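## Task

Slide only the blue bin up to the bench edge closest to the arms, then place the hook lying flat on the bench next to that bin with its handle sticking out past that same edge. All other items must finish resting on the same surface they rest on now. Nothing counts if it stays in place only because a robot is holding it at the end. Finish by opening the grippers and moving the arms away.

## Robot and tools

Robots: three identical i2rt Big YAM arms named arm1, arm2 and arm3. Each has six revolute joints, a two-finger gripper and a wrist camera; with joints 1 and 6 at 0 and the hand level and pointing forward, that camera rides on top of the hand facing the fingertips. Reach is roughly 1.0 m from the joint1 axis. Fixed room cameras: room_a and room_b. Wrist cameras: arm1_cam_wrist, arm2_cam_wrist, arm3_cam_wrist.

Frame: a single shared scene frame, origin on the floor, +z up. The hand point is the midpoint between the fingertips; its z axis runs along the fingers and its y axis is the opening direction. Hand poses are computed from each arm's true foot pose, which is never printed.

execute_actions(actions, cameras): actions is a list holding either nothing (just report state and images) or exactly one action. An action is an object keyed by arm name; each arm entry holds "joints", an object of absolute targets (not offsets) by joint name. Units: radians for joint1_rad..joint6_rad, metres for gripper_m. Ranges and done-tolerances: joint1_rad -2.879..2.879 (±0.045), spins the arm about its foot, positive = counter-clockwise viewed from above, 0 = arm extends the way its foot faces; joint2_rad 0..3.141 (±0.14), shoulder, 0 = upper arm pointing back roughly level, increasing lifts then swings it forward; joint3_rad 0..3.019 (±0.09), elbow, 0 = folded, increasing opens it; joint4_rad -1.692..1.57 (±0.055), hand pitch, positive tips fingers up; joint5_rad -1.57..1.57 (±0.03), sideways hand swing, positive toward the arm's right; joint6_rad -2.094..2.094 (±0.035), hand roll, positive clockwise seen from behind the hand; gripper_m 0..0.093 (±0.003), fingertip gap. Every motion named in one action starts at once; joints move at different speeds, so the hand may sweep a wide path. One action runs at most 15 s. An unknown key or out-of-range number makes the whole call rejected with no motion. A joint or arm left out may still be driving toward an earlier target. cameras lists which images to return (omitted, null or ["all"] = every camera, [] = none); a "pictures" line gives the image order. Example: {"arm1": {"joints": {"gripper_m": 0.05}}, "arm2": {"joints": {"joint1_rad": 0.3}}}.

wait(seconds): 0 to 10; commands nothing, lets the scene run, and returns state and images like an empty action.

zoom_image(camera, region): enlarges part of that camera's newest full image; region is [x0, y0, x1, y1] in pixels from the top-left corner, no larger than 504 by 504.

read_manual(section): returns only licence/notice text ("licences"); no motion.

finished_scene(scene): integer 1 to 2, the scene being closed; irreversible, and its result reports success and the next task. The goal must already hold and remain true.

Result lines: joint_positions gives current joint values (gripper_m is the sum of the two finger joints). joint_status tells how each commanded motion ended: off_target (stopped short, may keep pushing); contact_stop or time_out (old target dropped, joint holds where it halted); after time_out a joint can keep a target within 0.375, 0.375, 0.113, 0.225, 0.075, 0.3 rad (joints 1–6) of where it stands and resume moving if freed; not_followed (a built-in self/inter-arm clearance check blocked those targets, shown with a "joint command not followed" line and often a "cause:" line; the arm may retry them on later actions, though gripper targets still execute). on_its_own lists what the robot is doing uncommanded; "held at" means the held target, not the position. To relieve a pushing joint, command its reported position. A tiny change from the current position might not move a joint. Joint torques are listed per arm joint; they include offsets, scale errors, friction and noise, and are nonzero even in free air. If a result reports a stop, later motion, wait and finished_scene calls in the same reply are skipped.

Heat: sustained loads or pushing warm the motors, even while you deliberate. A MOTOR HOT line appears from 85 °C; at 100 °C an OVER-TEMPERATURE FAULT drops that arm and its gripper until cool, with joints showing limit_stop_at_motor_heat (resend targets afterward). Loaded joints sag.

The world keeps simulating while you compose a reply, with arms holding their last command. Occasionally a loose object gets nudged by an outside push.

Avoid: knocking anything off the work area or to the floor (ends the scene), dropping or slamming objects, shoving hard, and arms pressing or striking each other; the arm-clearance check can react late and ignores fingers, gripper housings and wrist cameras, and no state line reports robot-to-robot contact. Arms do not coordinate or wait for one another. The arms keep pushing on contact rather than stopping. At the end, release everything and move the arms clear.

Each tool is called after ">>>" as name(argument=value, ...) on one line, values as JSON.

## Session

>>> execute_actions(actions=[])

Scene clock: 0.00 s.
Joint torques (N m, as the arm reports them, + toward a larger angle): no reading
Motor temperatures (°C, as the motors report them): arm1=[30 33 37 32 29 31] | arm2=[29 33 36 31 29 29] | arm3=[31 30 36 32 28 29]
arm1.joint_positions: joint1_rad=-0.217 joint2_rad=+0.471 joint3_rad=+1.408 joint4_rad=-1.490 joint5_rad=-0.146 joint6_rad=-0.719 gripper_m=+0.095
arm1.joint_status: not commanded
arm1.hand: x=-0.8930 y=+0.1486 z=+1.3187 quat_wxyz=(-0.450, +0.750, -0.446, -0.192) (m; scene frame)
arm2.joint_positions: joint1_rad=-0.624 joint2_rad=+0.508 joint3_rad=+1.670 joint4_rad=-1.435 joint5_rad=-0.049 joint6_rad=+0.129 gripper_m=+0.094
arm2.joint_status: not commanded
arm2.hand: x=+0.0495 y=+0.1119 z=+1.4433 quat_wxyz=(-0.472, +0.397, -0.690, -0.378) (m; scene frame)
arm3.joint_positions: joint1_rad=+0.629 joint2_rad=+0.562 joint3_rad=+1.478 joint4_rad=-1.617 joint5_rad=+0.161 joint6_rad=+0.719 gripper_m=+0.094
arm3.joint_status: not commanded
arm3.hand: x=+0.8376 y=+0.1405 z=+1.2898 quat_wxyz=(-0.118, +0.585, -0.692, -0.405) (m; scene frame)
pictures: arm1_cam_wrist, arm2_cam_wrist, arm3_cam_wrist, room_a, room_b
Images, in order (width x height): arm1_cam_wrist 504x504, arm2_cam_wrist 504x504, arm3_cam_wrist 504x504, room_a 504x504, room_b 504x504.

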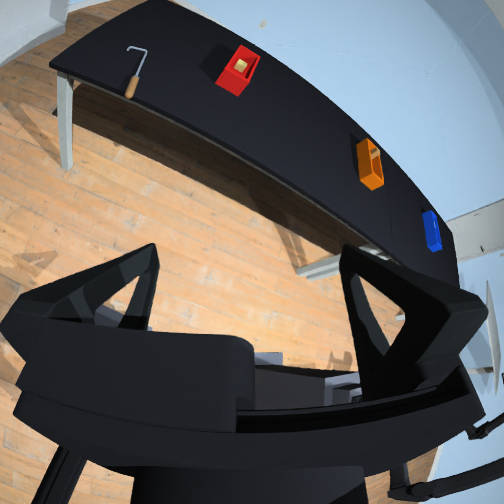

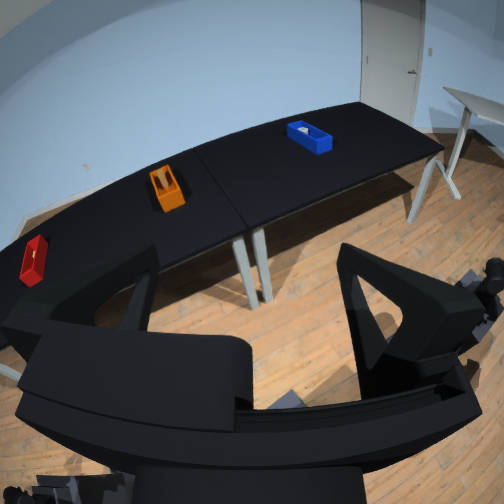

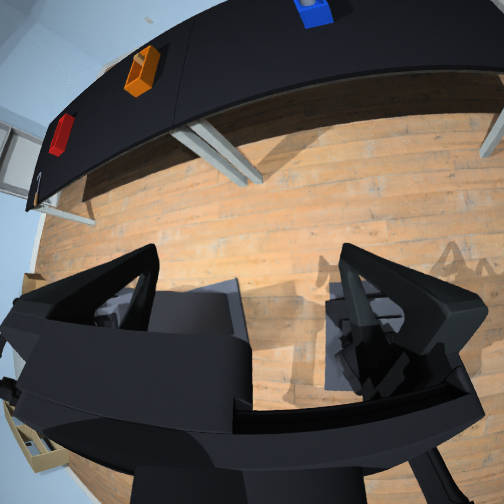

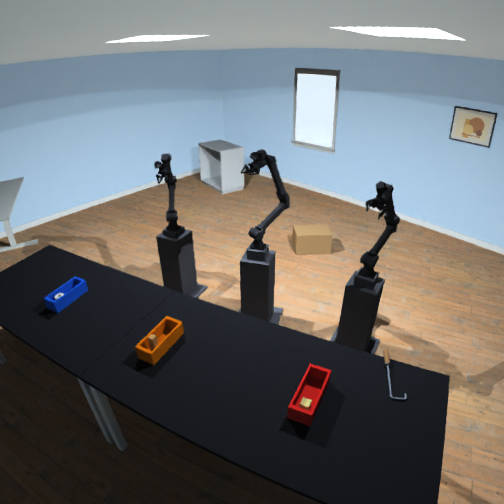

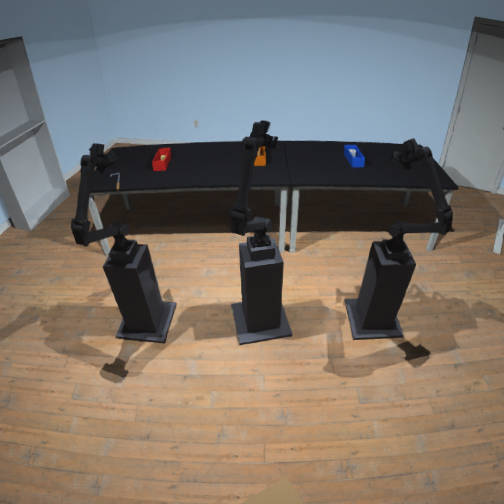

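>>> execute_actions(actions=[{"arm1":{"joints":{"joint1_rad":0.455,"joint2_rad":2.13,"joint3_rad":0.94,"joint4_rad":1.27,"joint5_rad":0.05,"joint6_rad":0,"gripper_m":0.093}},"arm2":{"joints":{"joint1_rad":-0.2,"joint2_rad":1.3,"joint3_rad":1.0,"joint4_rad":-0.2,"joint5_rad":0,"joint6_rad":0}},"arm3":{"joints":{"joint1_rad":0.05,"joint2_rad":1.3,"joint3_rad":1.0,"joint4_rad":-0.2,"joint5_rad":0,"joint6_rad":0}}}], cameras=["arm1_cam_wrist","arm2_cam_wrist","arm3_cam_wrist"])

Scene clock: 28.17 s.
Joint torques (N m, as the arm reports them, + toward a larger angle): arm1=[ -0.37 -21.3    6.09   2.53   0.14  -0.05] | arm2=[ -0.87 -14.06  11.57   2.71   0.08  -0.13] | arm3=[  1.48 -13.09  10.36   2.75  -0.01  -0.09]
Motor temperatures (°C, as the motors report them): arm1=[30 33 39 32 29 31] | arm2=[29 33 37 32 29 29] | arm3=[31 30 38 32 28 30]
arm1.joint_positions: joint1_rad=+0.458 joint2_rad=+2.131 joint3_rad=+0.937 joint4_rad=+1.252 joint5_rad=+0.050 joint6_rad=-0.009 gripper_m=+0.093
arm1.joint_status: all done
arm1.hand: x=-1.1466 y=+0.6226 z=+0.8486 quat_wxyz=(-0.427, +0.559, -0.400, -0.588) (m; scene frame)
arm2.joint_positions: joint1_rad=-0.197 joint2_rad=+1.311 joint3_rad=+0.958 joint4_rad=-0.220 joint5_rad=+0.001 joint6_rad=+0.010 gripper_m=+0.094
arm2.joint_status: all done
arm2.hand: x=+0.0067 y=+0.5634 z=+1.0355 quat_wxyz=(-0.335, +0.616, -0.625, -0.344) (m; scene frame)
arm3.joint_positions: joint1_rad=+0.052 joint2_rad=+1.316 joint3_rad=+0.982 joint4_rad=-0.219 joint5_rad=+0.000 joint6_rad=+0.008 gripper_m=+0.094
arm3.joint_status: all done
arm3.hand: x=+0.8802 y=+0.5567 z=+1.0103 quat_wxyz=(-0.333, +0.633, -0.605, -0.350) (m; scene frame)
pictures: arm1_cam_wrist, arm2_cam_wrist, arm3_cam_wrist
Images, in order (width x height): arm1_cam_wrist 504x504, arm2_cam_wrist 504x504, arm3_cam_wrist 504x504.

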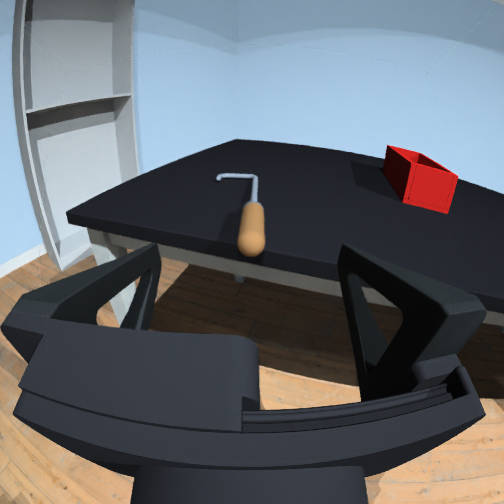

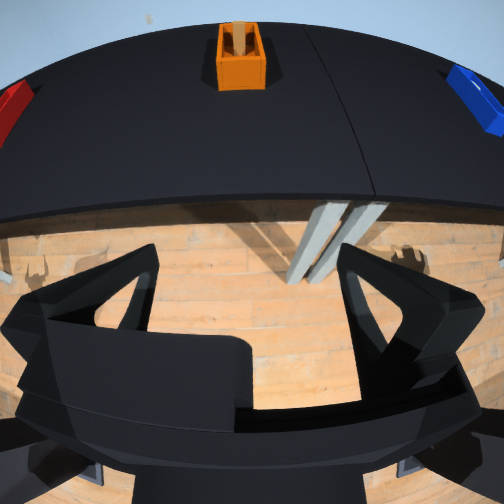

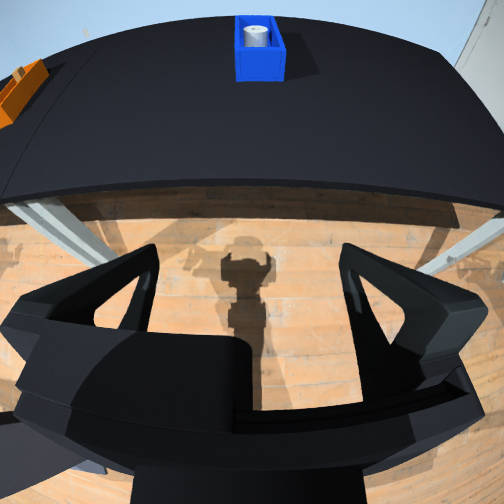

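>>> execute_actions(actions=[{"arm1":{"joints":{"joint1_rad":0.445,"joint2_rad":2.26,"joint3_rad":1.285,"joint4_rad":1.0}}}], cameras=["arm1_cam_wrist","room_a"])

>>> zoom_image(camera="room_a", region=[340,310,440,410])

Scene clock: 40.67 s.
Joint torques (N m, as the arm reports them, + toward a larger angle): arm1=[ -1.48 -25.41   9.51   1.61   0.1   -0.05] | arm2=[ -0.92 -14.22  11.52   2.7    0.07  -0.13] | arm3=[  1.21 -13.17  10.31   2.76  -0.01  -0.09]
Motor temperatures (°C, as the motors report them): arm1=[30 33 38 32 29 31] | arm2=[29 34 39 32 29 29] | arm3=[31 30 39 32 28 30]
arm1.joint_positions: joint1_rad=+0.458 joint2_rad=+2.266 joint3_rad=+1.262 joint4_rad=+1.007 joint5_rad=+0.050 joint6_rad=-0.009 gripper_m=+0.093
arm1.joint_status: all done
arm1.hand: x=-1.1832 y=+0.7165 z=+0.8308 quat_wxyz=(-0.417, +0.575, -0.410, -0.572) (m; scene frame)
arm2.joint_positions: joint1_rad=-0.197 joint2_rad=+1.311 joint3_rad=+0.958 joint4_rad=-0.220 joint5_rad=+0.001 joint6_rad=+0.010 gripper_m=+0.094
arm2.joint_status: not commanded
arm2.hand: x=+0.0067 y=+0.5634 z=+1.0355 quat_wxyz=(-0.335, +0.616, -0.625, -0.344) (m; scene frame)
arm3.joint_positions: joint1_rad=+0.052 joint2_rad=+1.316 joint3_rad=+0.982 joint4_rad=-0.219 joint5_rad=+0.000 joint6_rad=+0.008 gripper_m=+0.094
arm3.joint_status: not commanded
arm3.hand: x=+0.8802 y=+0.5567 z=+1.0103 quat_wxyz=(-0.333, +0.633, -0.605, -0.350) (m; scene frame)
pictures: arm1_cam_wrist, room_a
Images, in order (width x height): arm1_cam_wrist 504x504, room_a 504x504.

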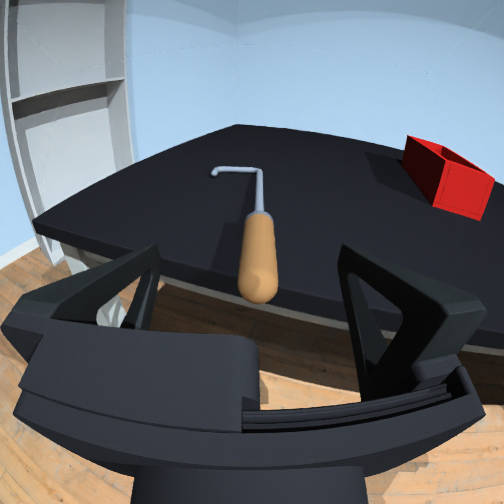

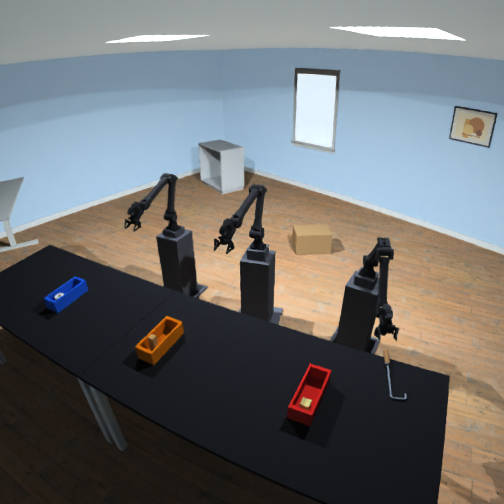

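Region (340, 310, 440, 410) of room_a's 504x504 image, scaled by 5.040, with more detail than that image has.

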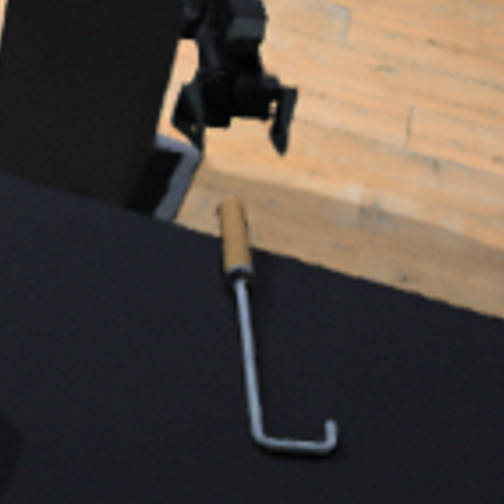

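>>> execute_actions(actions=[{"arm1":{"joints":{"joint1_rad":0.43,"joint2_rad":2.435,"joint3_rad":1.525,"joint4_rad":0.89}}}], cameras=["arm1_cam_wrist"])

Scene clock: 53.20 s.
Joint torques (N m, as the arm reports them, + toward a larger angle): arm1=[ -0.87 -27.79  11.08   1.99   0.1   -0.07] | arm2=[ -0.74 -14.13  11.53   2.69   0.08  -0.14] | arm3=[  1.35 -12.97  10.32   2.74   0.01  -0.09]
Motor temperatures (°C, as the motors report them): arm1=[30 34 39 32 29 31] | arm2=[29 34 41 32 29 29] | arm3=[31 31 40 32 28 30]
arm1.joint_positions: joint1_rad=+0.437 joint2_rad=+2.437 joint3_rad=+1.488 joint4_rad=+0.893 joint5_rad=+0.050 joint6_rad=-0.009 gripper_m=+0.093
arm1.joint_status: all done
arm1.hand: x=-1.1868 y=+0.7734 z=+0.7738 quat_wxyz=(-0.411, +0.588, -0.428, -0.550) (m; scene frame)
arm2.joint_positions: joint1_rad=-0.197 joint2_rad=+1.311 joint3_rad=+0.958 joint4_rad=-0.220 joint5_rad=+0.001 joint6_rad=+0.010 gripper_m=+0.094
arm2.joint_status: not commanded
arm2.hand: x=+0.0067 y=+0.5634 z=+1.0355 quat_wxyz=(-0.335, +0.616, -0.625, -0.344) (m; scene frame)
arm3.joint_positions: joint1_rad=+0.052 joint2_rad=+1.316 joint3_rad=+0.982 joint4_rad=-0.219 joint5_rad=+0.000 joint6_rad=+0.008 gripper_m=+0.094
arm3.joint_status: not commanded
arm3.hand: x=+0.8802 y=+0.5567 z=+1.0103 quat_wxyz=(-0.333, +0.633, -0.605, -0.350) (m; scene frame)
pictures: arm1_cam_wrist
Images, in order (width x height): arm1_cam_wrist 504x504.

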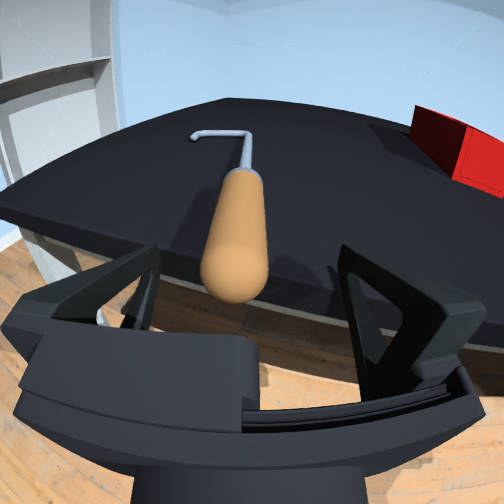

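>>> execute_actions(actions=[{"arm1":{"joints":{"joint1_rad":0.46,"joint2_rad":2.478,"joint3_rad":1.615,"joint4_rad":0.845,"gripper_m":0.06}}}], cameras=["arm1_cam_wrist"])

>>> execute_actions(actions=[{"arm1":{"joints":{"gripper_m":0.0}}}], cameras=["arm1_cam_wrist"])

Scene clock: 64.33 s.
Joint torques (N m, as the arm reports them, + toward a larger angle): arm1=[ -0.38 -26.07  11.56   1.64   0.03  -0.05] | arm2=[ -0.85 -14.09  11.54   2.71   0.08  -0.14] | arm3=[  1.48 -13.29  10.29   2.71   0.    -0.09]
Motor temperatures (°C, as the motors report them): arm1=[30 35 40 32 29 31] | arm2=[29 34 41 32 29 29] | arm3=[31 31 40 32 28 30]
arm1.joint_positions: joint1_rad=+0.451 joint2_rad=+2.464 joint3_rad=+1.578 joint4_rad=+0.853 joint5_rad=+0.050 joint6_rad=-0.009 gripper_m=+0.060
arm1.joint_status: all done
arm1.hand: x=-1.2062 y=+0.7926 z=+0.7854 quat_wxyz=(-0.411, +0.585, -0.420, -0.559) (m; scene frame)
arm2.joint_positions: joint1_rad=-0.197 joint2_rad=+1.311 joint3_rad=+0.958 joint4_rad=-0.220 joint5_rad=+0.001 joint6_rad=+0.010 gripper_m=+0.094
arm2.joint_status: not commanded
arm2.hand: x=+0.0067 y=+0.5634 z=+1.0355 quat_wxyz=(-0.335, +0.616, -0.625, -0.344) (m; scene frame)
arm3.joint_positions: joint1_rad=+0.052 joint2_rad=+1.316 joint3_rad=+0.982 joint4_rad=-0.219 joint5_rad=+0.000 joint6_rad=+0.008 gripper_m=+0.094
arm3.joint_status: not commanded
arm3.hand: x=+0.8802 y=+0.5567 z=+1.0103 quat_wxyz=(-0.333, +0.633, -0.605, -0.350) (m; scene frame)
pictures: arm1_cam_wrist
Images, in order (width x height): arm1_cam_wrist 504x504.

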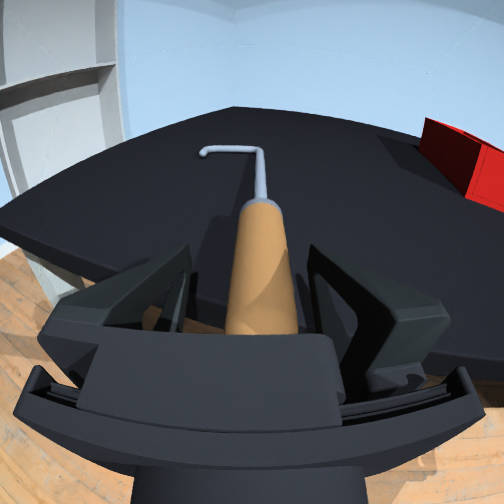

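Scene clock: 64.97 s.
Joint torques (N m, as the arm reports them, + toward a larger angle): arm1=[  0.27 -26.63  11.62   1.73   0.08  -0.07] | arm2=[ -0.83 -14.12  11.56   2.69   0.07  -0.14] | arm3=[  1.29 -12.95  10.33   2.72  -0.01  -0.09]
Motor temperatures (°C, as the motors report them): arm1=[30 35 40 32 29 31] | arm2=[29 34 41 32 29 29] | arm3=[31 31 40 32 28 30]
arm1.joint_positions: joint1_rad=+0.451 joint2_rad=+2.464 joint3_rad=+1.578 joint4_rad=+0.852 joint5_rad=+0.052 joint6_rad=-0.008 gripper_m=+0.029
arm1.joint_status: gripper_m off_target (ended at +0.029, target +0.000)
arm1.hand: x=-1.2060 y=+0.7927 z=+0.7852 quat_wxyz=(-0.412, +0.584, -0.420, -0.559) (m; scene frame)
arm2.joint_positions: joint1_rad=-0.197 joint2_rad=+1.311 joint3_rad=+0.958 joint4_rad=-0.220 joint5_rad=+0.001 joint6_rad=+0.010 gripper_m=+0.094
arm2.joint_status: not commanded
arm2.hand: x=+0.0067 y=+0.5634 z=+1.0355 quat_wxyz=(-0.335, +0.616, -0.625, -0.344) (m; scene frame)
arm3.joint_positions: joint1_rad=+0.052 joint2_rad=+1.316 joint3_rad=+0.982 joint4_rad=-0.219 joint5_rad=+0.000 joint6_rad=+0.008 gripper_m=+0.094
arm3.joint_status: not commanded
arm3.hand: x=+0.8802 y=+0.5567 z=+1.0103 quat_wxyz=(-0.333, +0.633, -0.605, -0.350) (m; scene frame)
pictures: arm1_cam_wrist
Images, in order (width x height): arm1_cam_wrist 504x504.

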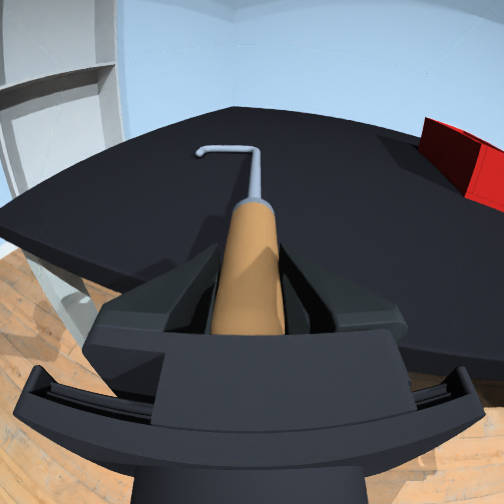

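>>> execute_actions(actions=[{"arm1":{"joints":{"joint1_rad":0.24,"joint2_rad":2.235,"joint3_rad":1.30,"joint4_rad":1.03,"joint5_rad":0.1}},"arm2":{"joints":{"joint1_rad":-0.3,"joint2_rad":1.2,"joint3_rad":1.0,"joint4_rad":0.2,"joint5_rad":0.68}}}], cameras=["arm1_cam_wrist"])

>>> execute_actions(actions=[{"arm1":{"joints":{"joint1_rad":-0.24,"joint5_rad":-0.33}}}], cameras=["arm1_cam_wrist"])

Scene clock: 76.97 s.
Joint torques (N m, as the arm reports them, + toward a larger angle): arm1=[ -0.67 -27.56   8.81   3.2    0.09  -0.12] | arm2=[ -0.11 -10.86  11.81   2.69   0.2   -0.13] | arm3=[  1.27 -12.9   10.34   2.69  -0.01  -0.08]
Motor temperatures (°C, as the motors report them): arm1=[30 35 40 32 29 31] | arm2=[29 34 42 32 29 29] | arm3=[31 31 40 32 28 30]
arm1.joint_positions: joint1_rad=+0.244 joint2_rad=+2.253 joint3_rad=+1.287 joint4_rad=+0.996 joint5_rad=+0.101 joint6_rad=-0.002 gripper_m=+0.029
arm1.joint_status: all done
arm1.hand: x=-1.0169 y=+0.7668 z=+0.8493 quat_wxyz=(-0.493, +0.507, -0.479, -0.521) (m; scene frame)
arm2.joint_positions: joint1_rad=-0.308 joint2_rad=+1.195 joint3_rad=+0.958 joint4_rad=+0.180 joint5_rad=+0.677 joint6_rad=+0.008 gripper_m=+0.094
arm2.joint_status: all done
arm2.hand: x=+0.1731 y=+0.5174 z=+1.1914 quat_wxyz=(-0.640, +0.282, -0.667, -0.257) (m; scene frame)
arm3.joint_positions: joint1_rad=+0.052 joint2_rad=+1.316 joint3_rad=+0.982 joint4_rad=-0.219 joint5_rad=+0.000 joint6_rad=+0.008 gripper_m=+0.094
arm3.joint_status: not commanded
arm3.hand: x=+0.8802 y=+0.5567 z=+1.0103 quat_wxyz=(-0.333, +0.633, -0.605, -0.350) (m; scene frame)
pictures: arm1_cam_wrist
Images, in order (width x height): arm1_cam_wrist 504x504.

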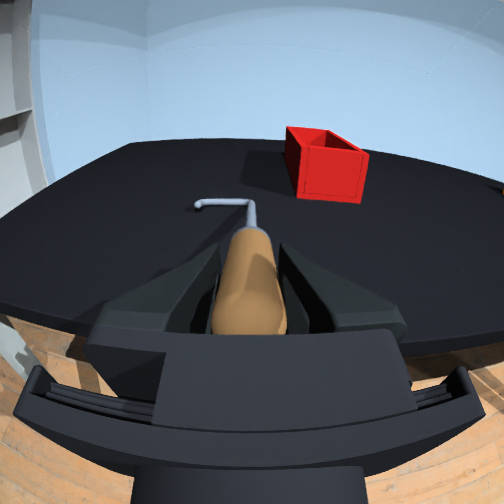

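Scene clock: 78.63 s.
Joint torques (N m, as the arm reports them, + toward a larger angle): arm1=[ -1.36 -27.42   8.73   3.2    0.19  -0.16] | arm2=[  0.04 -10.94  11.81   2.71   0.21  -0.12] | arm3=[  1.35 -13.23  10.37   2.72   0.    -0.08]
Motor temperatures (°C, as the motors report them): arm1=[30 35 40 32 29 31] | arm2=[29 34 42 32 29 29] | arm3=[31 31 41 32 28 30]
arm1.joint_positions: joint1_rad=-0.228 joint2_rad=+2.253 joint3_rad=+1.287 joint4_rad=+0.996 joint5_rad=-0.331 joint6_rad=+0.005 gripper_m=+0.029
arm1.joint_status: all done
arm1.hand: x=-0.7280 y=+0.7445 z=+0.8497 quat_wxyz=(-0.504, +0.499, -0.488, -0.509) (m; scene frame)
arm2.joint_positions: joint1_rad=-0.308 joint2_rad=+1.195 joint3_rad=+0.958 joint4_rad=+0.180 joint5_rad=+0.677 joint6_rad=+0.008 gripper_m=+0.094
arm2.joint_status: not commanded
arm2.hand: x=+0.1731 y=+0.5174 z=+1.1914 quat_wxyz=(-0.640, +0.282, -0.667, -0.257) (m; scene frame)
arm3.joint_positions: joint1_rad=+0.052 joint2_rad=+1.316 joint3_rad=+0.982 joint4_rad=-0.219 joint5_rad=+0.000 joint6_rad=+0.008 gripper_m=+0.094
arm3.joint_status: not commanded
arm3.hand: x=+0.8802 y=+0.5567 z=+1.0103 quat_wxyz=(-0.333, +0.633, -0.605, -0.350) (m; scene frame)
pictures: arm1_cam_wrist
Images, in order (width x height): arm1_cam_wrist 504x504.

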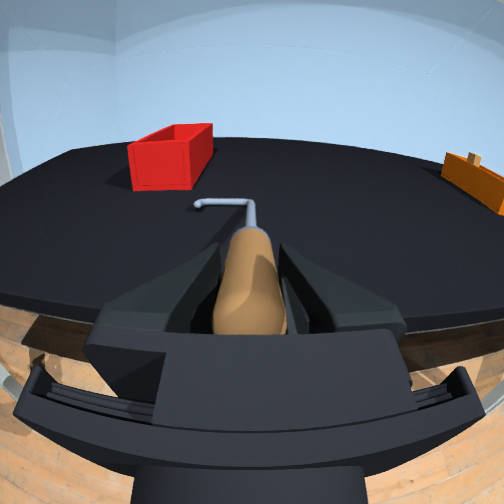

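>>> execute_actions(actions=[{"arm1":{"joints":{"joint1_rad":-0.61,"joint5_rad":-0.684,"joint2_rad":2.49,"joint3_rad":1.86,"joint4_rad":0.71}}}], cameras=[])

>>> execute_actions(actions=[{"arm1":{"joints":{"joint2_rad":2.58,"joint3_rad":1.885,"joint4_rad":0.775}}}], cameras=["arm1_cam_wrist","room_a"])

Scene clock: 84.90 s.
Joint torques (N m, as the arm reports them, + toward a larger angle): arm1=[ -1.36 -31.55  14.19   2.29   0.12  -0.18] | arm2=[  0.09 -10.81  11.78   2.68   0.21  -0.11] | arm3=[  1.37 -13.09  10.34   2.68  -0.02  -0.1 ]
Motor temperatures (°C, as the motors report them): arm1=[30 35 40 32 29 31] | arm2=[29 34 42 32 29 29] | arm3=[31 31 41 32 28 30]
arm1.joint_positions: joint1_rad=-0.597 joint2_rad=+2.504 joint3_rad=+1.809 joint4_rad=+0.701 joint5_rad=-0.684 joint6_rad=+0.004 gripper_m=+0.029
arm1.joint_status: all done
arm1.hand: x=-0.4489 y=+0.7386 z=+0.8335 quat_wxyz=(-0.501, +0.500, -0.499, -0.500) (m; scene frame)
arm2.joint_positions: joint1_rad=-0.308 joint2_rad=+1.195 joint3_rad=+0.958 joint4_rad=+0.180 joint5_rad=+0.677 joint6_rad=+0.008 gripper_m=+0.094
arm2.joint_status: not commanded
arm2.hand: x=+0.1731 y=+0.5174 z=+1.1914 quat_wxyz=(-0.640, +0.282, -0.667, -0.257) (m; scene frame)
arm3.joint_positions: joint1_rad=+0.052 joint2_rad=+1.316 joint3_rad=+0.982 joint4_rad=-0.219 joint5_rad=+0.000 joint6_rad=+0.008 gripper_m=+0.094
arm3.joint_status: not commanded
arm3.hand: x=+0.8802 y=+0.5567 z=+1.0103 quat_wxyz=(-0.333, +0.633, -0.605, -0.350) (m; scene frame)
pictures: none
No camera images: the call's "cameras" was empty. Leave "cameras" out to get every camera's image.

Scene clock: 85.83 s.
Joint torques (N m, as the arm reports them, + toward a larger angle): arm1=[ -1.05 -30.92  13.53   2.47   0.13  -0.17] | arm2=[ -0.1  -10.82  11.82   2.66   0.21  -0.13] | arm3=[  1.27 -13.04  10.41   2.68  -0.02  -0.08]
Motor temperatures (°C, as the motors report them): arm1=[30 35 40 32 29 31] | arm2=[29 34 42 32 29 29] | arm3=[31 31 41 32 28 30]
arm1.joint_positions: joint1_rad=-0.600 joint2_rad=+2.585 joint3_rad=+1.838 joint4_rad=+0.759 joint5_rad=-0.683 joint6_rad=+0.005 gripper_m=+0.029
arm1.joint_status: all done
arm1.hand: x=-0.4471 y=+0.7371 z=+0.7918 quat_wxyz=(-0.504, +0.499, -0.498, -0.500) (m; scene frame)
arm2.joint_positions: joint1_rad=-0.308 joint2_rad=+1.195 joint3_rad=+0.958 joint4_rad=+0.180 joint5_rad=+0.677 joint6_rad=+0.008 gripper_m=+0.094
arm2.joint_status: not commanded
arm2.hand: x=+0.1731 y=+0.5174 z=+1.1914 quat_wxyz=(-0.640, +0.282, -0.667, -0.257) (m; scene frame)
arm3.joint_positions: joint1_rad=+0.052 joint2_rad=+1.316 joint3_rad=+0.982 joint4_rad=-0.219 joint5_rad=+0.000 joint6_rad=+0.008 gripper_m=+0.094
arm3.joint_status: not commanded
arm3.hand: x=+0.8802 y=+0.5567 z=+1.0103 quat_wxyz=(-0.333, +0.633, -0.605, -0.350) (m; scene frame)
pictures: arm1_cam_wrist, room_a
Images, in order (width x height): arm1_cam_wrist 504x504, room_a 504x504.

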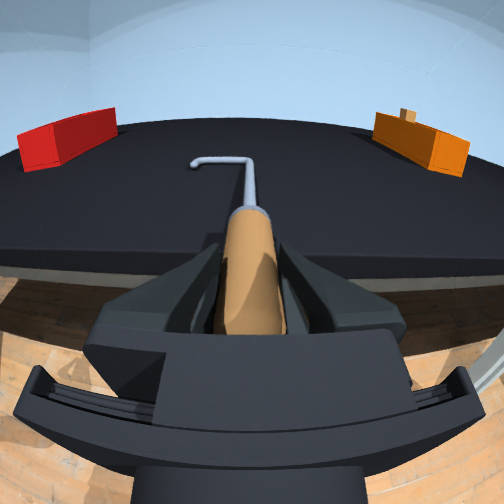

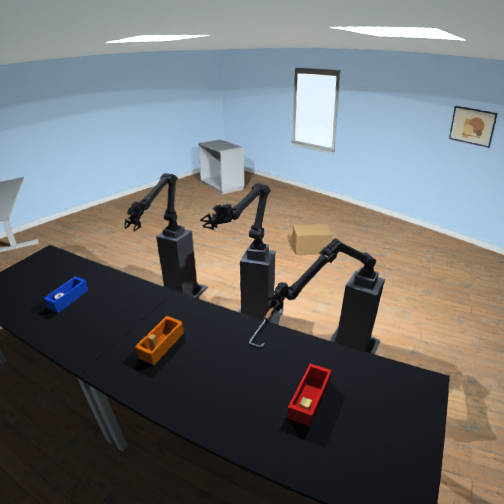

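>>> execute_actions(actions=[{"arm1":{"joints":{"joint2_rad":2.60,"gripper_m":0.08}}}], cameras=["arm1_cam_wrist"])

Scene clock: 90.67 s.
Joint torques (N m, as the arm reports them, + toward a larger angle): arm1=[ -0.89 -28.64  13.5    2.29   0.06  -0.13] | arm2=[  0.05 -10.75  11.81   2.64   0.21  -0.13] | arm3=[  1.25 -13.28  10.36   2.68  -0.02  -0.08]
Motor temperatures (°C, as the motors report them): arm1=[30 36 41 32 29 31] | arm2=[29 34 42 32 29 29] | arm3=[31 31 41 32 28 30]
arm1.joint_positions: joint1_rad=-0.600 joint2_rad=+2.585 joint3_rad=+1.839 joint4_rad=+0.759 joint5_rad=-0.683 joint6_rad=+0.005 gripper_m=+0.080
arm1.joint_status: all done
arm1.hand: x=-0.4469 y=+0.7374 z=+0.7922 quat_wxyz=(-0.504, +0.499, -0.498, -0.500) (m; scene frame)
arm2.joint_positions: joint1_rad=-0.308 joint2_rad=+1.195 joint3_rad=+0.958 joint4_rad=+0.180 joint5_rad=+0.677 joint6_rad=+0.008 gripper_m=+0.094
arm2.joint_status: not commanded
arm2.hand: x=+0.1731 y=+0.5174 z=+1.1914 quat_wxyz=(-0.640, +0.282, -0.667, -0.257) (m; scene frame)
arm3.joint_positions: joint1_rad=+0.052 joint2_rad=+1.316 joint3_rad=+0.982 joint4_rad=-0.219 joint5_rad=+0.000 joint6_rad=+0.008 gripper_m=+0.094
arm3.joint_status: not commanded
arm3.hand: x=+0.8802 y=+0.5567 z=+1.0103 quat_wxyz=(-0.333, +0.633, -0.605, -0.350) (m; scene frame)
pictures: arm1_cam_wrist
Images, in order (width x height): arm1_cam_wrist 504x504.

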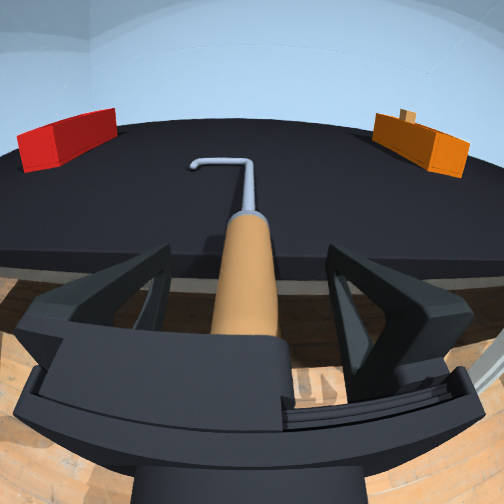

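>>> execute_actions(actions=[{"arm1":{"joints":{"joint2_rad":2.3,"gripper_m":0.093}},"arm2":{"joints":{"joint1_rad":0.0,"joint2_rad":1.6,"joint3_rad":1.2,"joint4_rad":0.45}}}], cameras=[])

>>> execute_actions(actions=[{"arm1":{"joints":{"joint1_rad":0.4,"joint2_rad":1.0,"joint3_rad":0.8,"joint4_rad":0.4,"joint5_rad":0}}}], cameras=[])

>>> execute_actions(actions=[{"arm2":{"joints":{"joint1_rad":0.485,"joint2_rad":2.42,"joint3_rad":1.81,"joint4_rad":0.69}}}], cameras=["arm2_cam_wrist"])

Scene clock: 100.07 s.
Joint torques (N m, as the arm reports them, + toward a larger angle): arm1=[ -1.44 -28.83  11.85   1.48   0.24  -0.12] | arm2=[ -0.76 -19.84  10.59   2.61   0.15  -0.12] | arm3=[  1.49 -12.86  10.32   2.69  -0.01  -0.09]
Motor temperatures (°C, as the motors report them): arm1=[30 36 42 32 29 31] | arm2=[29 34 42 32 29 29] | arm3=[31 31 41 32 28 30]
arm1.joint_positions: joint1_rad=-0.600 joint2_rad=+2.298 joint3_rad=+1.875 joint4_rad=+0.775 joint5_rad=-0.683 joint6_rad=+0.005 gripper_m=+0.093
arm1.joint_status: all done
arm1.hand: x=-0.4473 y=+0.7381 z=+1.0587 quat_wxyz=(-0.615, +0.479, -0.371, -0.504) (m; scene frame)
arm2.joint_positions: joint1_rad=+0.002 joint2_rad=+1.620 joint3_rad=+1.167 joint4_rad=+0.432 joint5_rad=+0.679 joint6_rad=+0.008 gripper_m=+0.094
arm2.joint_status: all done
arm2.hand: x=-0.0177 y=+0.6758 z=+1.1212 quat_wxyz=(-0.598, +0.369, -0.610, -0.365) (m; scene frame)
arm3.joint_positions: joint1_rad=+0.052 joint2_rad=+1.316 joint3_rad=+0.982 joint4_rad=-0.219 joint5_rad=+0.000 joint6_rad=+0.008 gripper_m=+0.094
arm3.joint_status: not commanded
arm3.hand: x=+0.8802 y=+0.5567 z=+1.0103 quat_wxyz=(-0.333, +0.633, -0.605, -0.350) (m; scene frame)
pictures: none
No camera images: the call's "cameras" was empty. Leave "cameras" out to get every camera's image.

Scene clock: 101.73 s.
Joint torques (N m, as the arm reports them, + toward a larger angle): arm1=[ 0.19 -9.38 11.91  1.64  0.2  -0.2 ] | arm2=[ -0.89 -19.96  10.63   2.57   0.16  -0.11] | arm3=[  1.18 -13.31  10.33   2.72  -0.01  -0.06]
Motor temperatures (°C, as the motors report them): arm1=[30 36 42 32 29 31] | arm2=[29 34 42 32 29 29] | arm3=[31 31 41 32 28 30]
arm1.joint_positions: joint1_rad=+0.390 joint2_rad=+1.006 joint3_rad=+0.795 joint4_rad=+0.407 joint5_rad=-0.002 joint6_rad=+0.004 gripper_m=+0.093
arm1.joint_status: all done
arm1.hand: x=-1.0606 y=+0.4681 z=+1.2294 quat_wxyz=(-0.456, +0.513, -0.376, -0.623) (m; scene frame)
arm2.joint_positions: joint1_rad=+0.002 joint2_rad=+1.620 joint3_rad=+1.167 joint4_rad=+0.432 joint5_rad=+0.679 joint6_rad=+0.008 gripper_m=+0.094
arm2.joint_status: not commanded
arm2.hand: x=-0.0177 y=+0.6758 z=+1.1212 quat_wxyz=(-0.598, +0.369, -0.610, -0.365) (m; scene frame)
arm3.joint_positions: joint1_rad=+0.052 joint2_rad=+1.316 joint3_rad=+0.982 joint4_rad=-0.219 joint5_rad=+0.000 joint6_rad=+0.008 gripper_m=+0.094
arm3.joint_status: not commanded
arm3.hand: x=+0.8802 y=+0.5567 z=+1.0103 quat_wxyz=(-0.333, +0.633, -0.605, -0.350) (m; scene frame)
pictures: none
No camera images: the call's "cameras" was empty. Leave "cameras" out to get every camera's image.

Scene clock: 103.70 s.
Joint torques (N m, as the arm reports them, + toward a larger angle): arm1=[ 0.14 -9.36 12.2   1.58  0.23 -0.16] | arm2=[ -0.4  -30.18  10.72   2.4    0.14  -0.12] | arm3=[  1.28 -13.24  10.35   2.68  -0.02  -0.08]
Motor temperatures (°C, as the motors report them): arm1=[30 36 42 32 29 31] | arm2=[29 34 42 32 29 29] | arm3=[31 31 41 32 28 30]
arm1.joint_positions: joint1_rad=+0.390 joint2_rad=+1.006 joint3_rad=+0.795 joint4_rad=+0.407 joint5_rad=-0.002 joint6_rad=+0.004 gripper_m=+0.093
arm1.joint_status: not commanded
arm1.hand: x=-1.0606 y=+0.4681 z=+1.2294 quat_wxyz=(-0.456, +0.513, -0.376, -0.623) (m; scene frame)
arm2.joint_positions: joint1_rad=+0.482 joint2_rad=+2.443 joint3_rad=+1.761 joint4_rad=+0.677 joint5_rad=+0.679 joint6_rad=+0.007 gripper_m=+0.094
arm2.joint_status: all done
arm2.hand: x=-0.4513 y=+0.7457 z=+0.8722 quat_wxyz=(-0.497, +0.497, -0.503, -0.504) (m; scene frame)
arm3.joint_positions: joint1_rad=+0.052 joint2_rad=+1.316 joint3_rad=+0.982 joint4_rad=-0.219 joint5_rad=+0.000 joint6_rad=+0.008 gripper_m=+0.094
arm3.joint_status: not commanded
arm3.hand: x=+0.8802 y=+0.5567 z=+1.0103 quat_wxyz=(-0.333, +0.633, -0.605, -0.350) (m; scene frame)
pictures: arm2_cam_wrist
Images, in order (width x height): arm2_cam_wrist 504x504.

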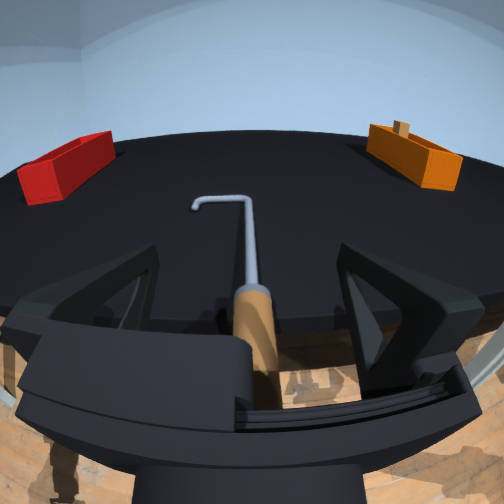

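>>> execute_actions(actions=[{"arm2":{"joints":{"joint1_rad":0.505,"joint2_rad":2.53,"joint3_rad":1.76,"joint4_rad":0.825,"joint5_rad":0.70}}}], cameras=["arm2_cam_wrist"])

Scene clock: 110.07 s.
Joint torques (N m, as the arm reports them, + toward a larger angle): arm1=[ 0.36 -9.37 12.18  1.64  0.22 -0.18] | arm2=[ -0.26 -29.13   7.71   2.63   0.17  -0.11] | arm3=[  1.45 -13.15  10.32   2.62   0.01  -0.08]
Motor temperatures (°C, as the motors report them): arm1=[30 35 42 32 29 31] | arm2=[29 35 42 32 29 29] | arm3=[31 31 41 32 28 30]
arm1.joint_positions: joint1_rad=+0.390 joint2_rad=+1.006 joint3_rad=+0.795 joint4_rad=+0.407 joint5_rad=-0.002 joint6_rad=+0.004 gripper_m=+0.093
arm1.joint_status: not commanded
arm1.hand: x=-1.0606 y=+0.4681 z=+1.2294 quat_wxyz=(-0.456, +0.513, -0.376, -0.623) (m; scene frame)
arm2.joint_positions: joint1_rad=+0.503 joint2_rad=+2.549 joint3_rad=+1.744 joint4_rad=+0.807 joint5_rad=+0.698 joint6_rad=+0.007 gripper_m=+0.094
arm2.joint_status: all done
arm2.hand: x=-0.4557 y=+0.7259 z=+0.8029 quat_wxyz=(-0.496, +0.495, -0.502, -0.507) (m; scene frame)
arm3.joint_positions: joint1_rad=+0.052 joint2_rad=+1.316 joint3_rad=+0.982 joint4_rad=-0.219 joint5_rad=+0.000 joint6_rad=+0.008 gripper_m=+0.094
arm3.joint_status: not commanded
arm3.hand: x=+0.8802 y=+0.5567 z=+1.0103 quat_wxyz=(-0.333, +0.633, -0.605, -0.350) (m; scene frame)
pictures: arm2_cam_wrist
Images, in order (width x height): arm2_cam_wrist 504x504.

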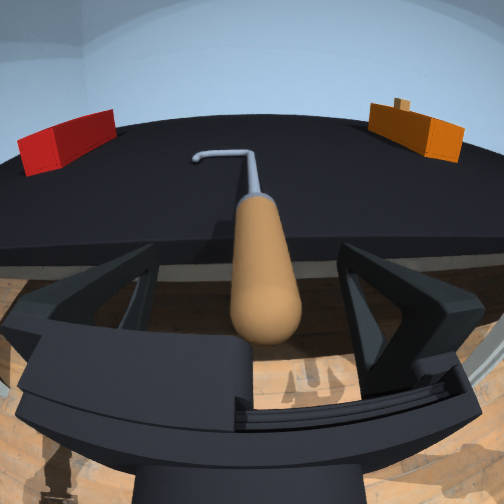

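>>> execute_actions(actions=[{"arm2":{"joints":{"joint2_rad":2.575,"joint3_rad":1.82,"joint1_rad":0.48,"gripper_m":0.06}}}], cameras=[])

>>> execute_actions(actions=[{"arm2":{"joints":{"gripper_m":0.0}}}], cameras=["arm2_cam_wrist"])

Scene clock: 118.87 s.
Joint torques (N m, as the arm reports them, + toward a larger angle): arm1=[-0.07 -9.29 12.08  1.59  0.2  -0.17] | arm2=[ -0.93 -27.25  10.27   2.58   0.17  -0.11] | arm3=[  1.26 -13.25  10.3    2.7   -0.02  -0.07]
Motor temperatures (°C, as the motors report them): arm1=[30 34 42 32 29 31] | arm2=[29 36 41 32 29 29] | arm3=[31 31 41 32 28 30]
arm1.joint_positions: joint1_rad=+0.390 joint2_rad=+1.006 joint3_rad=+0.795 joint4_rad=+0.407 joint5_rad=-0.002 joint6_rad=+0.004 gripper_m=+0.093
arm1.joint_status: not commanded
arm1.hand: x=-1.0606 y=+0.4681 z=+1.2294 quat_wxyz=(-0.456, +0.513, -0.376, -0.623) (m; scene frame)
arm2.joint_positions: joint1_rad=+0.482 joint2_rad=+2.571 joint3_rad=+1.769 joint4_rad=+0.807 joint5_rad=+0.698 joint6_rad=+0.007 gripper_m=+0.060
arm2.joint_status: all done
arm2.hand: x=-0.4430 y=+0.7388 z=+0.7961 quat_wxyz=(-0.502, +0.488, -0.508, -0.502) (m; scene frame)
arm3.joint_positions: joint1_rad=+0.052 joint2_rad=+1.316 joint3_rad=+0.982 joint4_rad=-0.219 joint5_rad=+0.000 joint6_rad=+0.008 gripper_m=+0.094
arm3.joint_status: not commanded
arm3.hand: x=+0.8802 y=+0.5567 z=+1.0103 quat_wxyz=(-0.333, +0.633, -0.605, -0.350) (m; scene frame)
pictures: none
No camera images: the call's "cameras" was empty. Leave "cameras" out to get every camera's image.

Scene clock: 119.50 s.
Joint torques (N m, as the arm reports them, + toward a larger angle): arm1=[ 0.16 -9.08 12.22  1.77  0.18 -0.18] | arm2=[ -0.69 -27.33  10.21   2.57   0.18  -0.12] | arm3=[  1.49 -13.1   10.34   2.68  -0.01  -0.07]
Motor temperatures (°C, as the motors report them): arm1=[30 34 42 32 29 31] | arm2=[29 36 41 32 29 29] | arm3=[31 31 41 32 28 30]
arm1.joint_positions: joint1_rad=+0.390 joint2_rad=+1.006 joint3_rad=+0.795 joint4_rad=+0.407 joint5_rad=-0.002 joint6_rad=+0.004 gripper_m=+0.093
arm1.joint_status: not commanded
arm1.hand: x=-1.0606 y=+0.4681 z=+1.2294 quat_wxyz=(-0.456, +0.513, -0.376, -0.623) (m; scene frame)
arm2.joint_positions: joint1_rad=+0.482 joint2_rad=+2.571 joint3_rad=+1.770 joint4_rad=+0.807 joint5_rad=+0.698 joint6_rad=+0.007 gripper_m=+0.029
arm2.joint_status: gripper_m off_target (ended at +0.029, target +0.000)
arm2.hand: x=-0.4430 y=+0.7389 z=+0.7963 quat_wxyz=(-0.502, +0.488, -0.507, -0.502) (m; scene frame)
arm3.joint_positions: joint1_rad=+0.052 joint2_rad=+1.316 joint3_rad=+0.982 joint4_rad=-0.219 joint5_rad=+0.000 joint6_rad=+0.008 gripper_m=+0.094
arm3.joint_status: not commanded
arm3.hand: x=+0.8802 y=+0.5567 z=+1.0103 quat_wxyz=(-0.333, +0.633, -0.605, -0.350) (m; scene frame)
pictures: arm2_cam_wrist
Images, in order (width x height): arm2_cam_wrist 504x504.

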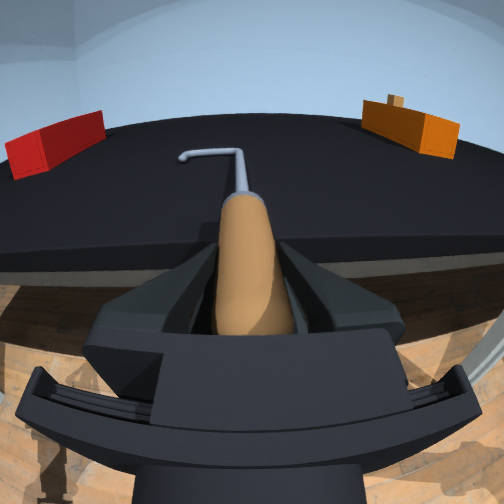

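>>> execute_actions(actions=[{"arm2":{"joints":{"joint1_rad":0.165,"joint2_rad":2.20,"joint3_rad":1.165,"joint4_rad":1.11,"joint5_rad":0.40}},"arm3":{"joints":{"joint1_rad":-0.2,"joint2_rad":1.3,"joint3_rad":1.0,"joint4_rad":0.3,"joint5_rad":0.68}}}], cameras=["arm2_cam_wrist"])

>>> execute_actions(actions=[{"arm2":{"joints":{"joint1_rad":-0.45,"joint5_rad":-0.2}}}], cameras=["arm2_cam_wrist","room_a"])

Scene clock: 129.93 s.
Joint torques (N m, as the arm reports them, + toward a larger angle): arm1=[ 0.74 -9.16 12.12  1.65  0.27 -0.14] | arm2=[ -1.39 -22.83   6.12   2.68   0.2   -0.03] | arm3=[  2.31 -13.28  10.28   2.64   0.09  -0.08]
Motor temperatures (°C, as the motors report them): arm1=[30 33 42 32 29 31] | arm2=[29 37 41 32 30 29] | arm3=[31 31 41 32 28 30]
arm1.joint_positions: joint1_rad=+0.390 joint2_rad=+1.006 joint3_rad=+0.795 joint4_rad=+0.407 joint5_rad=-0.002 joint6_rad=+0.004 gripper_m=+0.093
arm1.joint_status: not commanded
arm1.hand: x=-1.0606 y=+0.4681 z=+1.2294 quat_wxyz=(-0.456, +0.513, -0.376, -0.623) (m; scene frame)
arm2.joint_positions: joint1_rad=+0.177 joint2_rad=+2.210 joint3_rad=+1.151 joint4_rad=+1.091 joint5_rad=+0.397 joint6_rad=-0.002 gripper_m=+0.029
arm2.joint_status: all done
arm2.hand: x=-0.1975 y=+0.7050 z=+0.8579 quat_wxyz=(-0.509, +0.481, -0.502, -0.508) (m; scene frame)
arm3.joint_positions: joint1_rad=-0.208 joint2_rad=+1.316 joint3_rad=+0.982 joint4_rad=+0.282 joint5_rad=+0.677 joint6_rad=+0.006 gripper_m=+0.094
arm3.joint_status: all done
arm3.hand: x=+1.1303 y=+0.5219 z=+1.1303 quat_wxyz=(-0.656, +0.254, -0.676, -0.220) (m; scene frame)
pictures: arm2_cam_wrist
Images, in order (width x height): arm2_cam_wrist 504x504.

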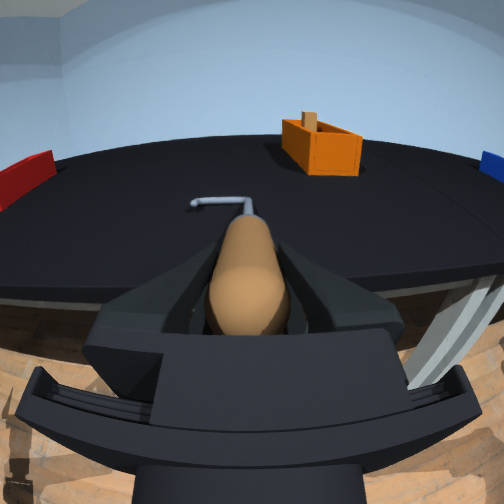

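Scene clock: 131.63 s.
Joint torques (N m, as the arm reports them, + toward a larger angle): arm1=[ 0.26 -9.99 12.15  1.51  0.22 -0.18] | arm2=[ -1.07 -23.11   6.11   2.66   0.04  -0.06] | arm3=[  2.04 -12.8   10.33   2.66   0.09  -0.06]
Motor temperatures (°C, as the motors report them): arm1=[30 33 42 32 29 31] | arm2=[29 37 41 32 30 29] | arm3=[31 31 41 32 28 30]
arm1.joint_positions: joint1_rad=+0.390 joint2_rad=+1.006 joint3_rad=+0.795 joint4_rad=+0.407 joint5_rad=-0.002 joint6_rad=+0.004 gripper_m=+0.093
arm1.joint_status: not commanded
arm1.hand: x=-1.0606 y=+0.4681 z=+1.2294 quat_wxyz=(-0.456, +0.513, -0.376, -0.623) (m; scene frame)
arm2.joint_positions: joint1_rad=-0.443 joint2_rad=+2.210 joint3_rad=+1.151 joint4_rad=+1.093 joint5_rad=-0.199 joint6_rad=+0.001 gripper_m=+0.029
arm2.joint_status: all done
arm2.hand: x=+0.1498 y=+0.7269 z=+0.8553 quat_wxyz=(-0.520, +0.478, -0.503, -0.498) (m; scene frame)
arm3.joint_positions: joint1_rad=-0.208 joint2_rad=+1.316 joint3_rad=+0.982 joint4_rad=+0.282 joint5_rad=+0.677 joint6_rad=+0.006 gripper_m=+0.094
arm3.joint_status: not commanded
arm3.hand: x=+1.1303 y=+0.5219 z=+1.1303 quat_wxyz=(-0.656, +0.254, -0.676, -0.220) (m; scene frame)
pictures: arm2_cam_wrist, room_a
Images, in order (width x height): arm2_cam_wrist 504x504, room_a 504x504.

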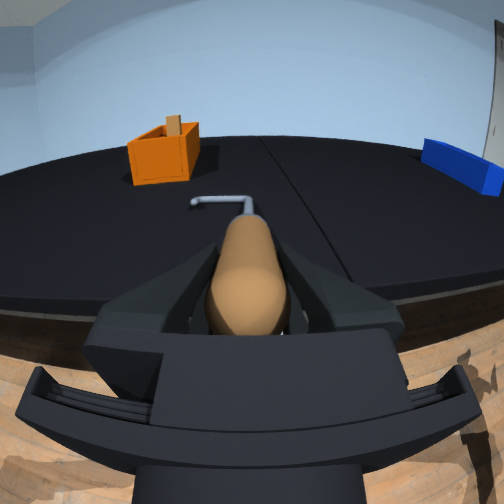

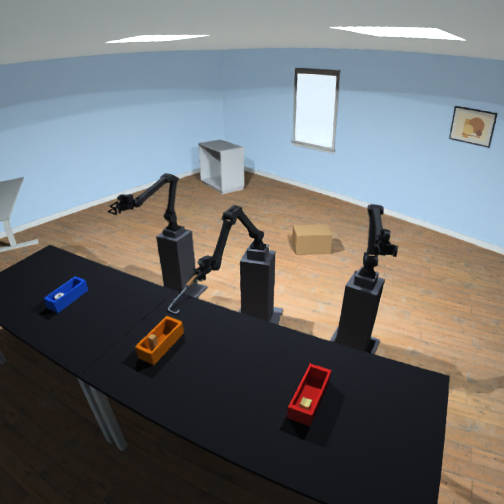

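>>> zoom_image(camera="arm2_cam_wrist", region=[240,130,440,330])

Region (240, 130, 440, 330) of arm2_cam_wrist's 504x504 image, scaled by 2.520, with more detail than that image has.

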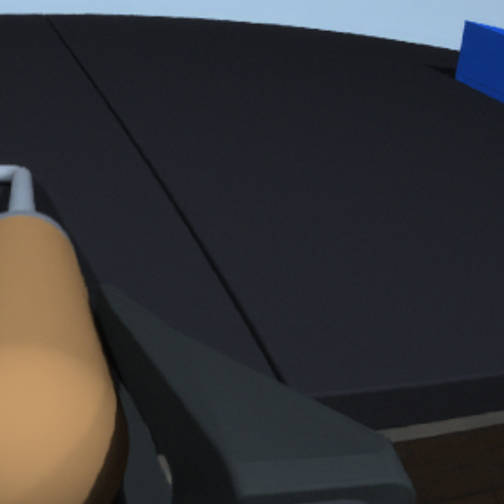

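>>> execute_actions(actions=[{"arm2":{"joints":{"joint1_rad":-0.875,"joint5_rad":-0.666,"joint2_rad":2.455,"joint3_rad":1.765,"joint4_rad":0.765}}}], cameras=["arm2_cam_wrist"])

>>> execute_actions(actions=[{"arm2":{"joints":{"joint2_rad":2.54,"joint3_rad":1.795,"joint4_rad":0.825}}}], cameras=["arm2_cam_wrist"])

Scene clock: 140.93 s.
Joint torques (N m, as the arm reports them, + toward a larger angle): arm1=[ 0.29 -9.68 12.12  1.52  0.21 -0.16] | arm2=[ -0.51 -29.78  11.5    2.44   0.12  -0.06] | arm3=[  1.97 -13.16  10.24   2.69   0.1   -0.06]
Motor temperatures (°C, as the motors report them): arm1=[30 33 42 32 29 31] | arm2=[29 37 40 32 30 29] | arm3=[31 31 41 32 28 30]
arm1.joint_positions: joint1_rad=+0.390 joint2_rad=+1.006 joint3_rad=+0.795 joint4_rad=+0.407 joint5_rad=-0.002 joint6_rad=+0.004 gripper_m=+0.093
arm1.joint_status: not commanded
arm1.hand: x=-1.0606 y=+0.4681 z=+1.2294 quat_wxyz=(-0.456, +0.513, -0.376, -0.623) (m; scene frame)
arm2.joint_positions: joint1_rad=-0.874 joint2_rad=+2.483 joint3_rad=+1.696 joint4_rad=+0.751 joint5_rad=-0.667 joint6_rad=+0.000 gripper_m=+0.029
arm2.joint_status: all done
arm2.hand: x=+0.4481 y=+0.7317 z=+0.8136 quat_wxyz=(-0.488, +0.496, -0.516, -0.500) (m; scene frame)
arm3.joint_positions: joint1_rad=-0.208 joint2_rad=+1.316 joint3_rad=+0.982 joint4_rad=+0.282 joint5_rad=+0.677 joint6_rad=+0.006 gripper_m=+0.094
arm3.joint_status: not commanded
arm3.hand: x=+1.1303 y=+0.5219 z=+1.1303 quat_wxyz=(-0.656, +0.254, -0.676, -0.220) (m; scene frame)
pictures: arm2_cam_wrist
Images, in order (width x height): arm2_cam_wrist 504x504.

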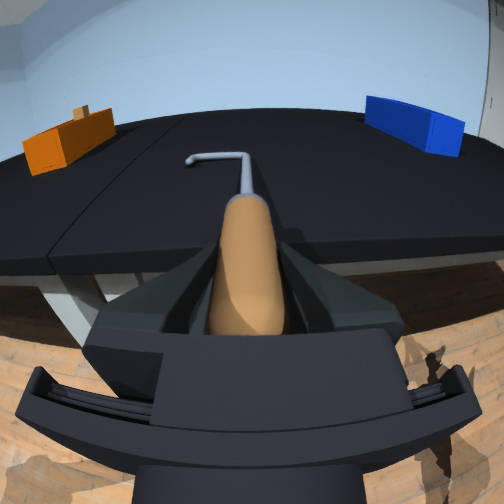

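Scene clock: 141.80 s.
Joint torques (N m, as the arm reports them, + toward a larger angle): arm1=[ 0.25 -9.05 12.1   1.56  0.19 -0.15] | arm2=[ -0.42 -29.04  10.5    2.64   0.07  -0.04] | arm3=[  2.32 -13.04  10.3    2.65   0.09  -0.06]
Motor temperatures (°C, as the motors report them): arm1=[30 33 42 32 29 31] | arm2=[29 37 40 32 30 29] | arm3=[31 31 41 32 28 30]
arm1.joint_positions: joint1_rad=+0.390 joint2_rad=+1.006 joint3_rad=+0.795 joint4_rad=+0.407 joint5_rad=-0.002 joint6_rad=+0.004 gripper_m=+0.093
arm1.joint_status: not commanded
arm1.hand: x=-1.0606 y=+0.4681 z=+1.2294 quat_wxyz=(-0.456, +0.513, -0.376, -0.623) (m; scene frame)
arm2.joint_positions: joint1_rad=-0.876 joint2_rad=+2.555 joint3_rad=+1.739 joint4_rad=+0.807 joint5_rad=-0.666 joint6_rad=-0.001 gripper_m=+0.029
arm2.joint_status: all done
arm2.hand: x=+0.4523 y=+0.7341 z=+0.7871 quat_wxyz=(-0.499, +0.494, -0.507, -0.500) (m; scene frame)
arm3.joint_positions: joint1_rad=-0.208 joint2_rad=+1.316 joint3_rad=+0.982 joint4_rad=+0.282 joint5_rad=+0.677 joint6_rad=+0.006 gripper_m=+0.094
arm3.joint_status: not commanded
arm3.hand: x=+1.1303 y=+0.5219 z=+1.1303 quat_wxyz=(-0.656, +0.254, -0.676, -0.220) (m; scene frame)
pictures: arm2_cam_wrist
Images, in order (width x height): arm2_cam_wrist 504x504.

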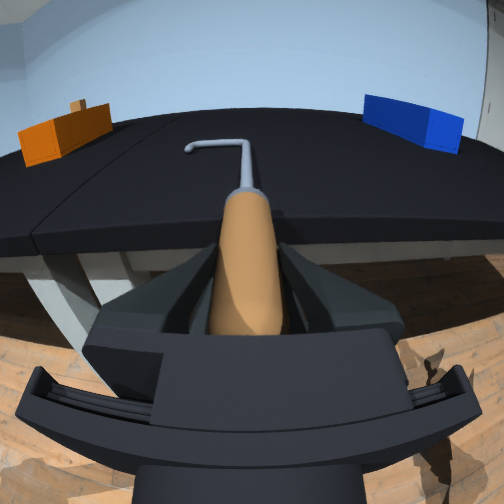

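>>> execute_actions(actions=[{"arm2":{"joints":{"gripper_m":0.085}}}], cameras=["arm2_cam_wrist"])

Scene clock: 149.53 s.
Joint torques (N m, as the arm reports them, + toward a larger angle): arm1=[ 0.24 -9.44 12.29  1.63  0.19 -0.12] | arm2=[ -0.45 -29.05  10.11   2.65   0.1   -0.04] | arm3=[  1.96 -13.02  10.36   2.65   0.08  -0.07]
Motor temperatures (°C, as the motors report them): arm1=[30 33 42 32 29 31] | arm2=[29 37 41 32 30 29] | arm3=[31 31 41 32 28 30]
arm1.joint_positions: joint1_rad=+0.390 joint2_rad=+1.006 joint3_rad=+0.795 joint4_rad=+0.407 joint5_rad=-0.002 joint6_rad=+0.004 gripper_m=+0.093
arm1.joint_status: not commanded
arm1.hand: x=-1.0606 y=+0.4681 z=+1.2294 quat_wxyz=(-0.456, +0.513, -0.376, -0.623) (m; scene frame)
arm2.joint_positions: joint1_rad=-0.876 joint2_rad=+2.555 joint3_rad=+1.745 joint4_rad=+0.807 joint5_rad=-0.666 joint6_rad=-0.001 gripper_m=+0.085
arm2.joint_status: all done
arm2.hand: x=+0.4534 y=+0.7354 z=+0.7899 quat_wxyz=(-0.501, +0.494, -0.505, -0.500) (m; scene frame)
arm3.joint_positions: joint1_rad=-0.208 joint2_rad=+1.316 joint3_rad=+0.982 joint4_rad=+0.282 joint5_rad=+0.677 joint6_rad=+0.006 gripper_m=+0.094
arm3.joint_status: not commanded
arm3.hand: x=+1.1303 y=+0.5219 z=+1.1303 quat_wxyz=(-0.656, +0.254, -0.676, -0.220) (m; scene frame)
pictures: arm2_cam_wrist
Images, in order (width x height): arm2_cam_wrist 504x504.

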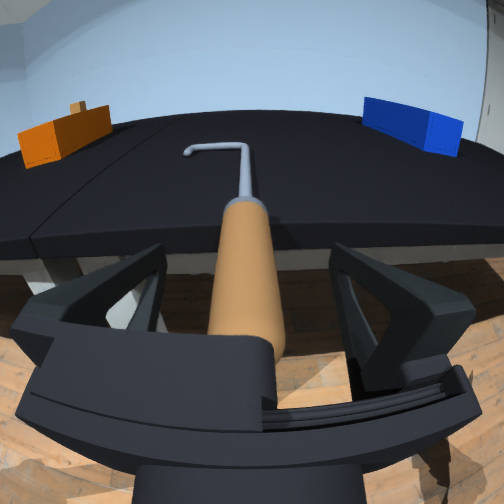

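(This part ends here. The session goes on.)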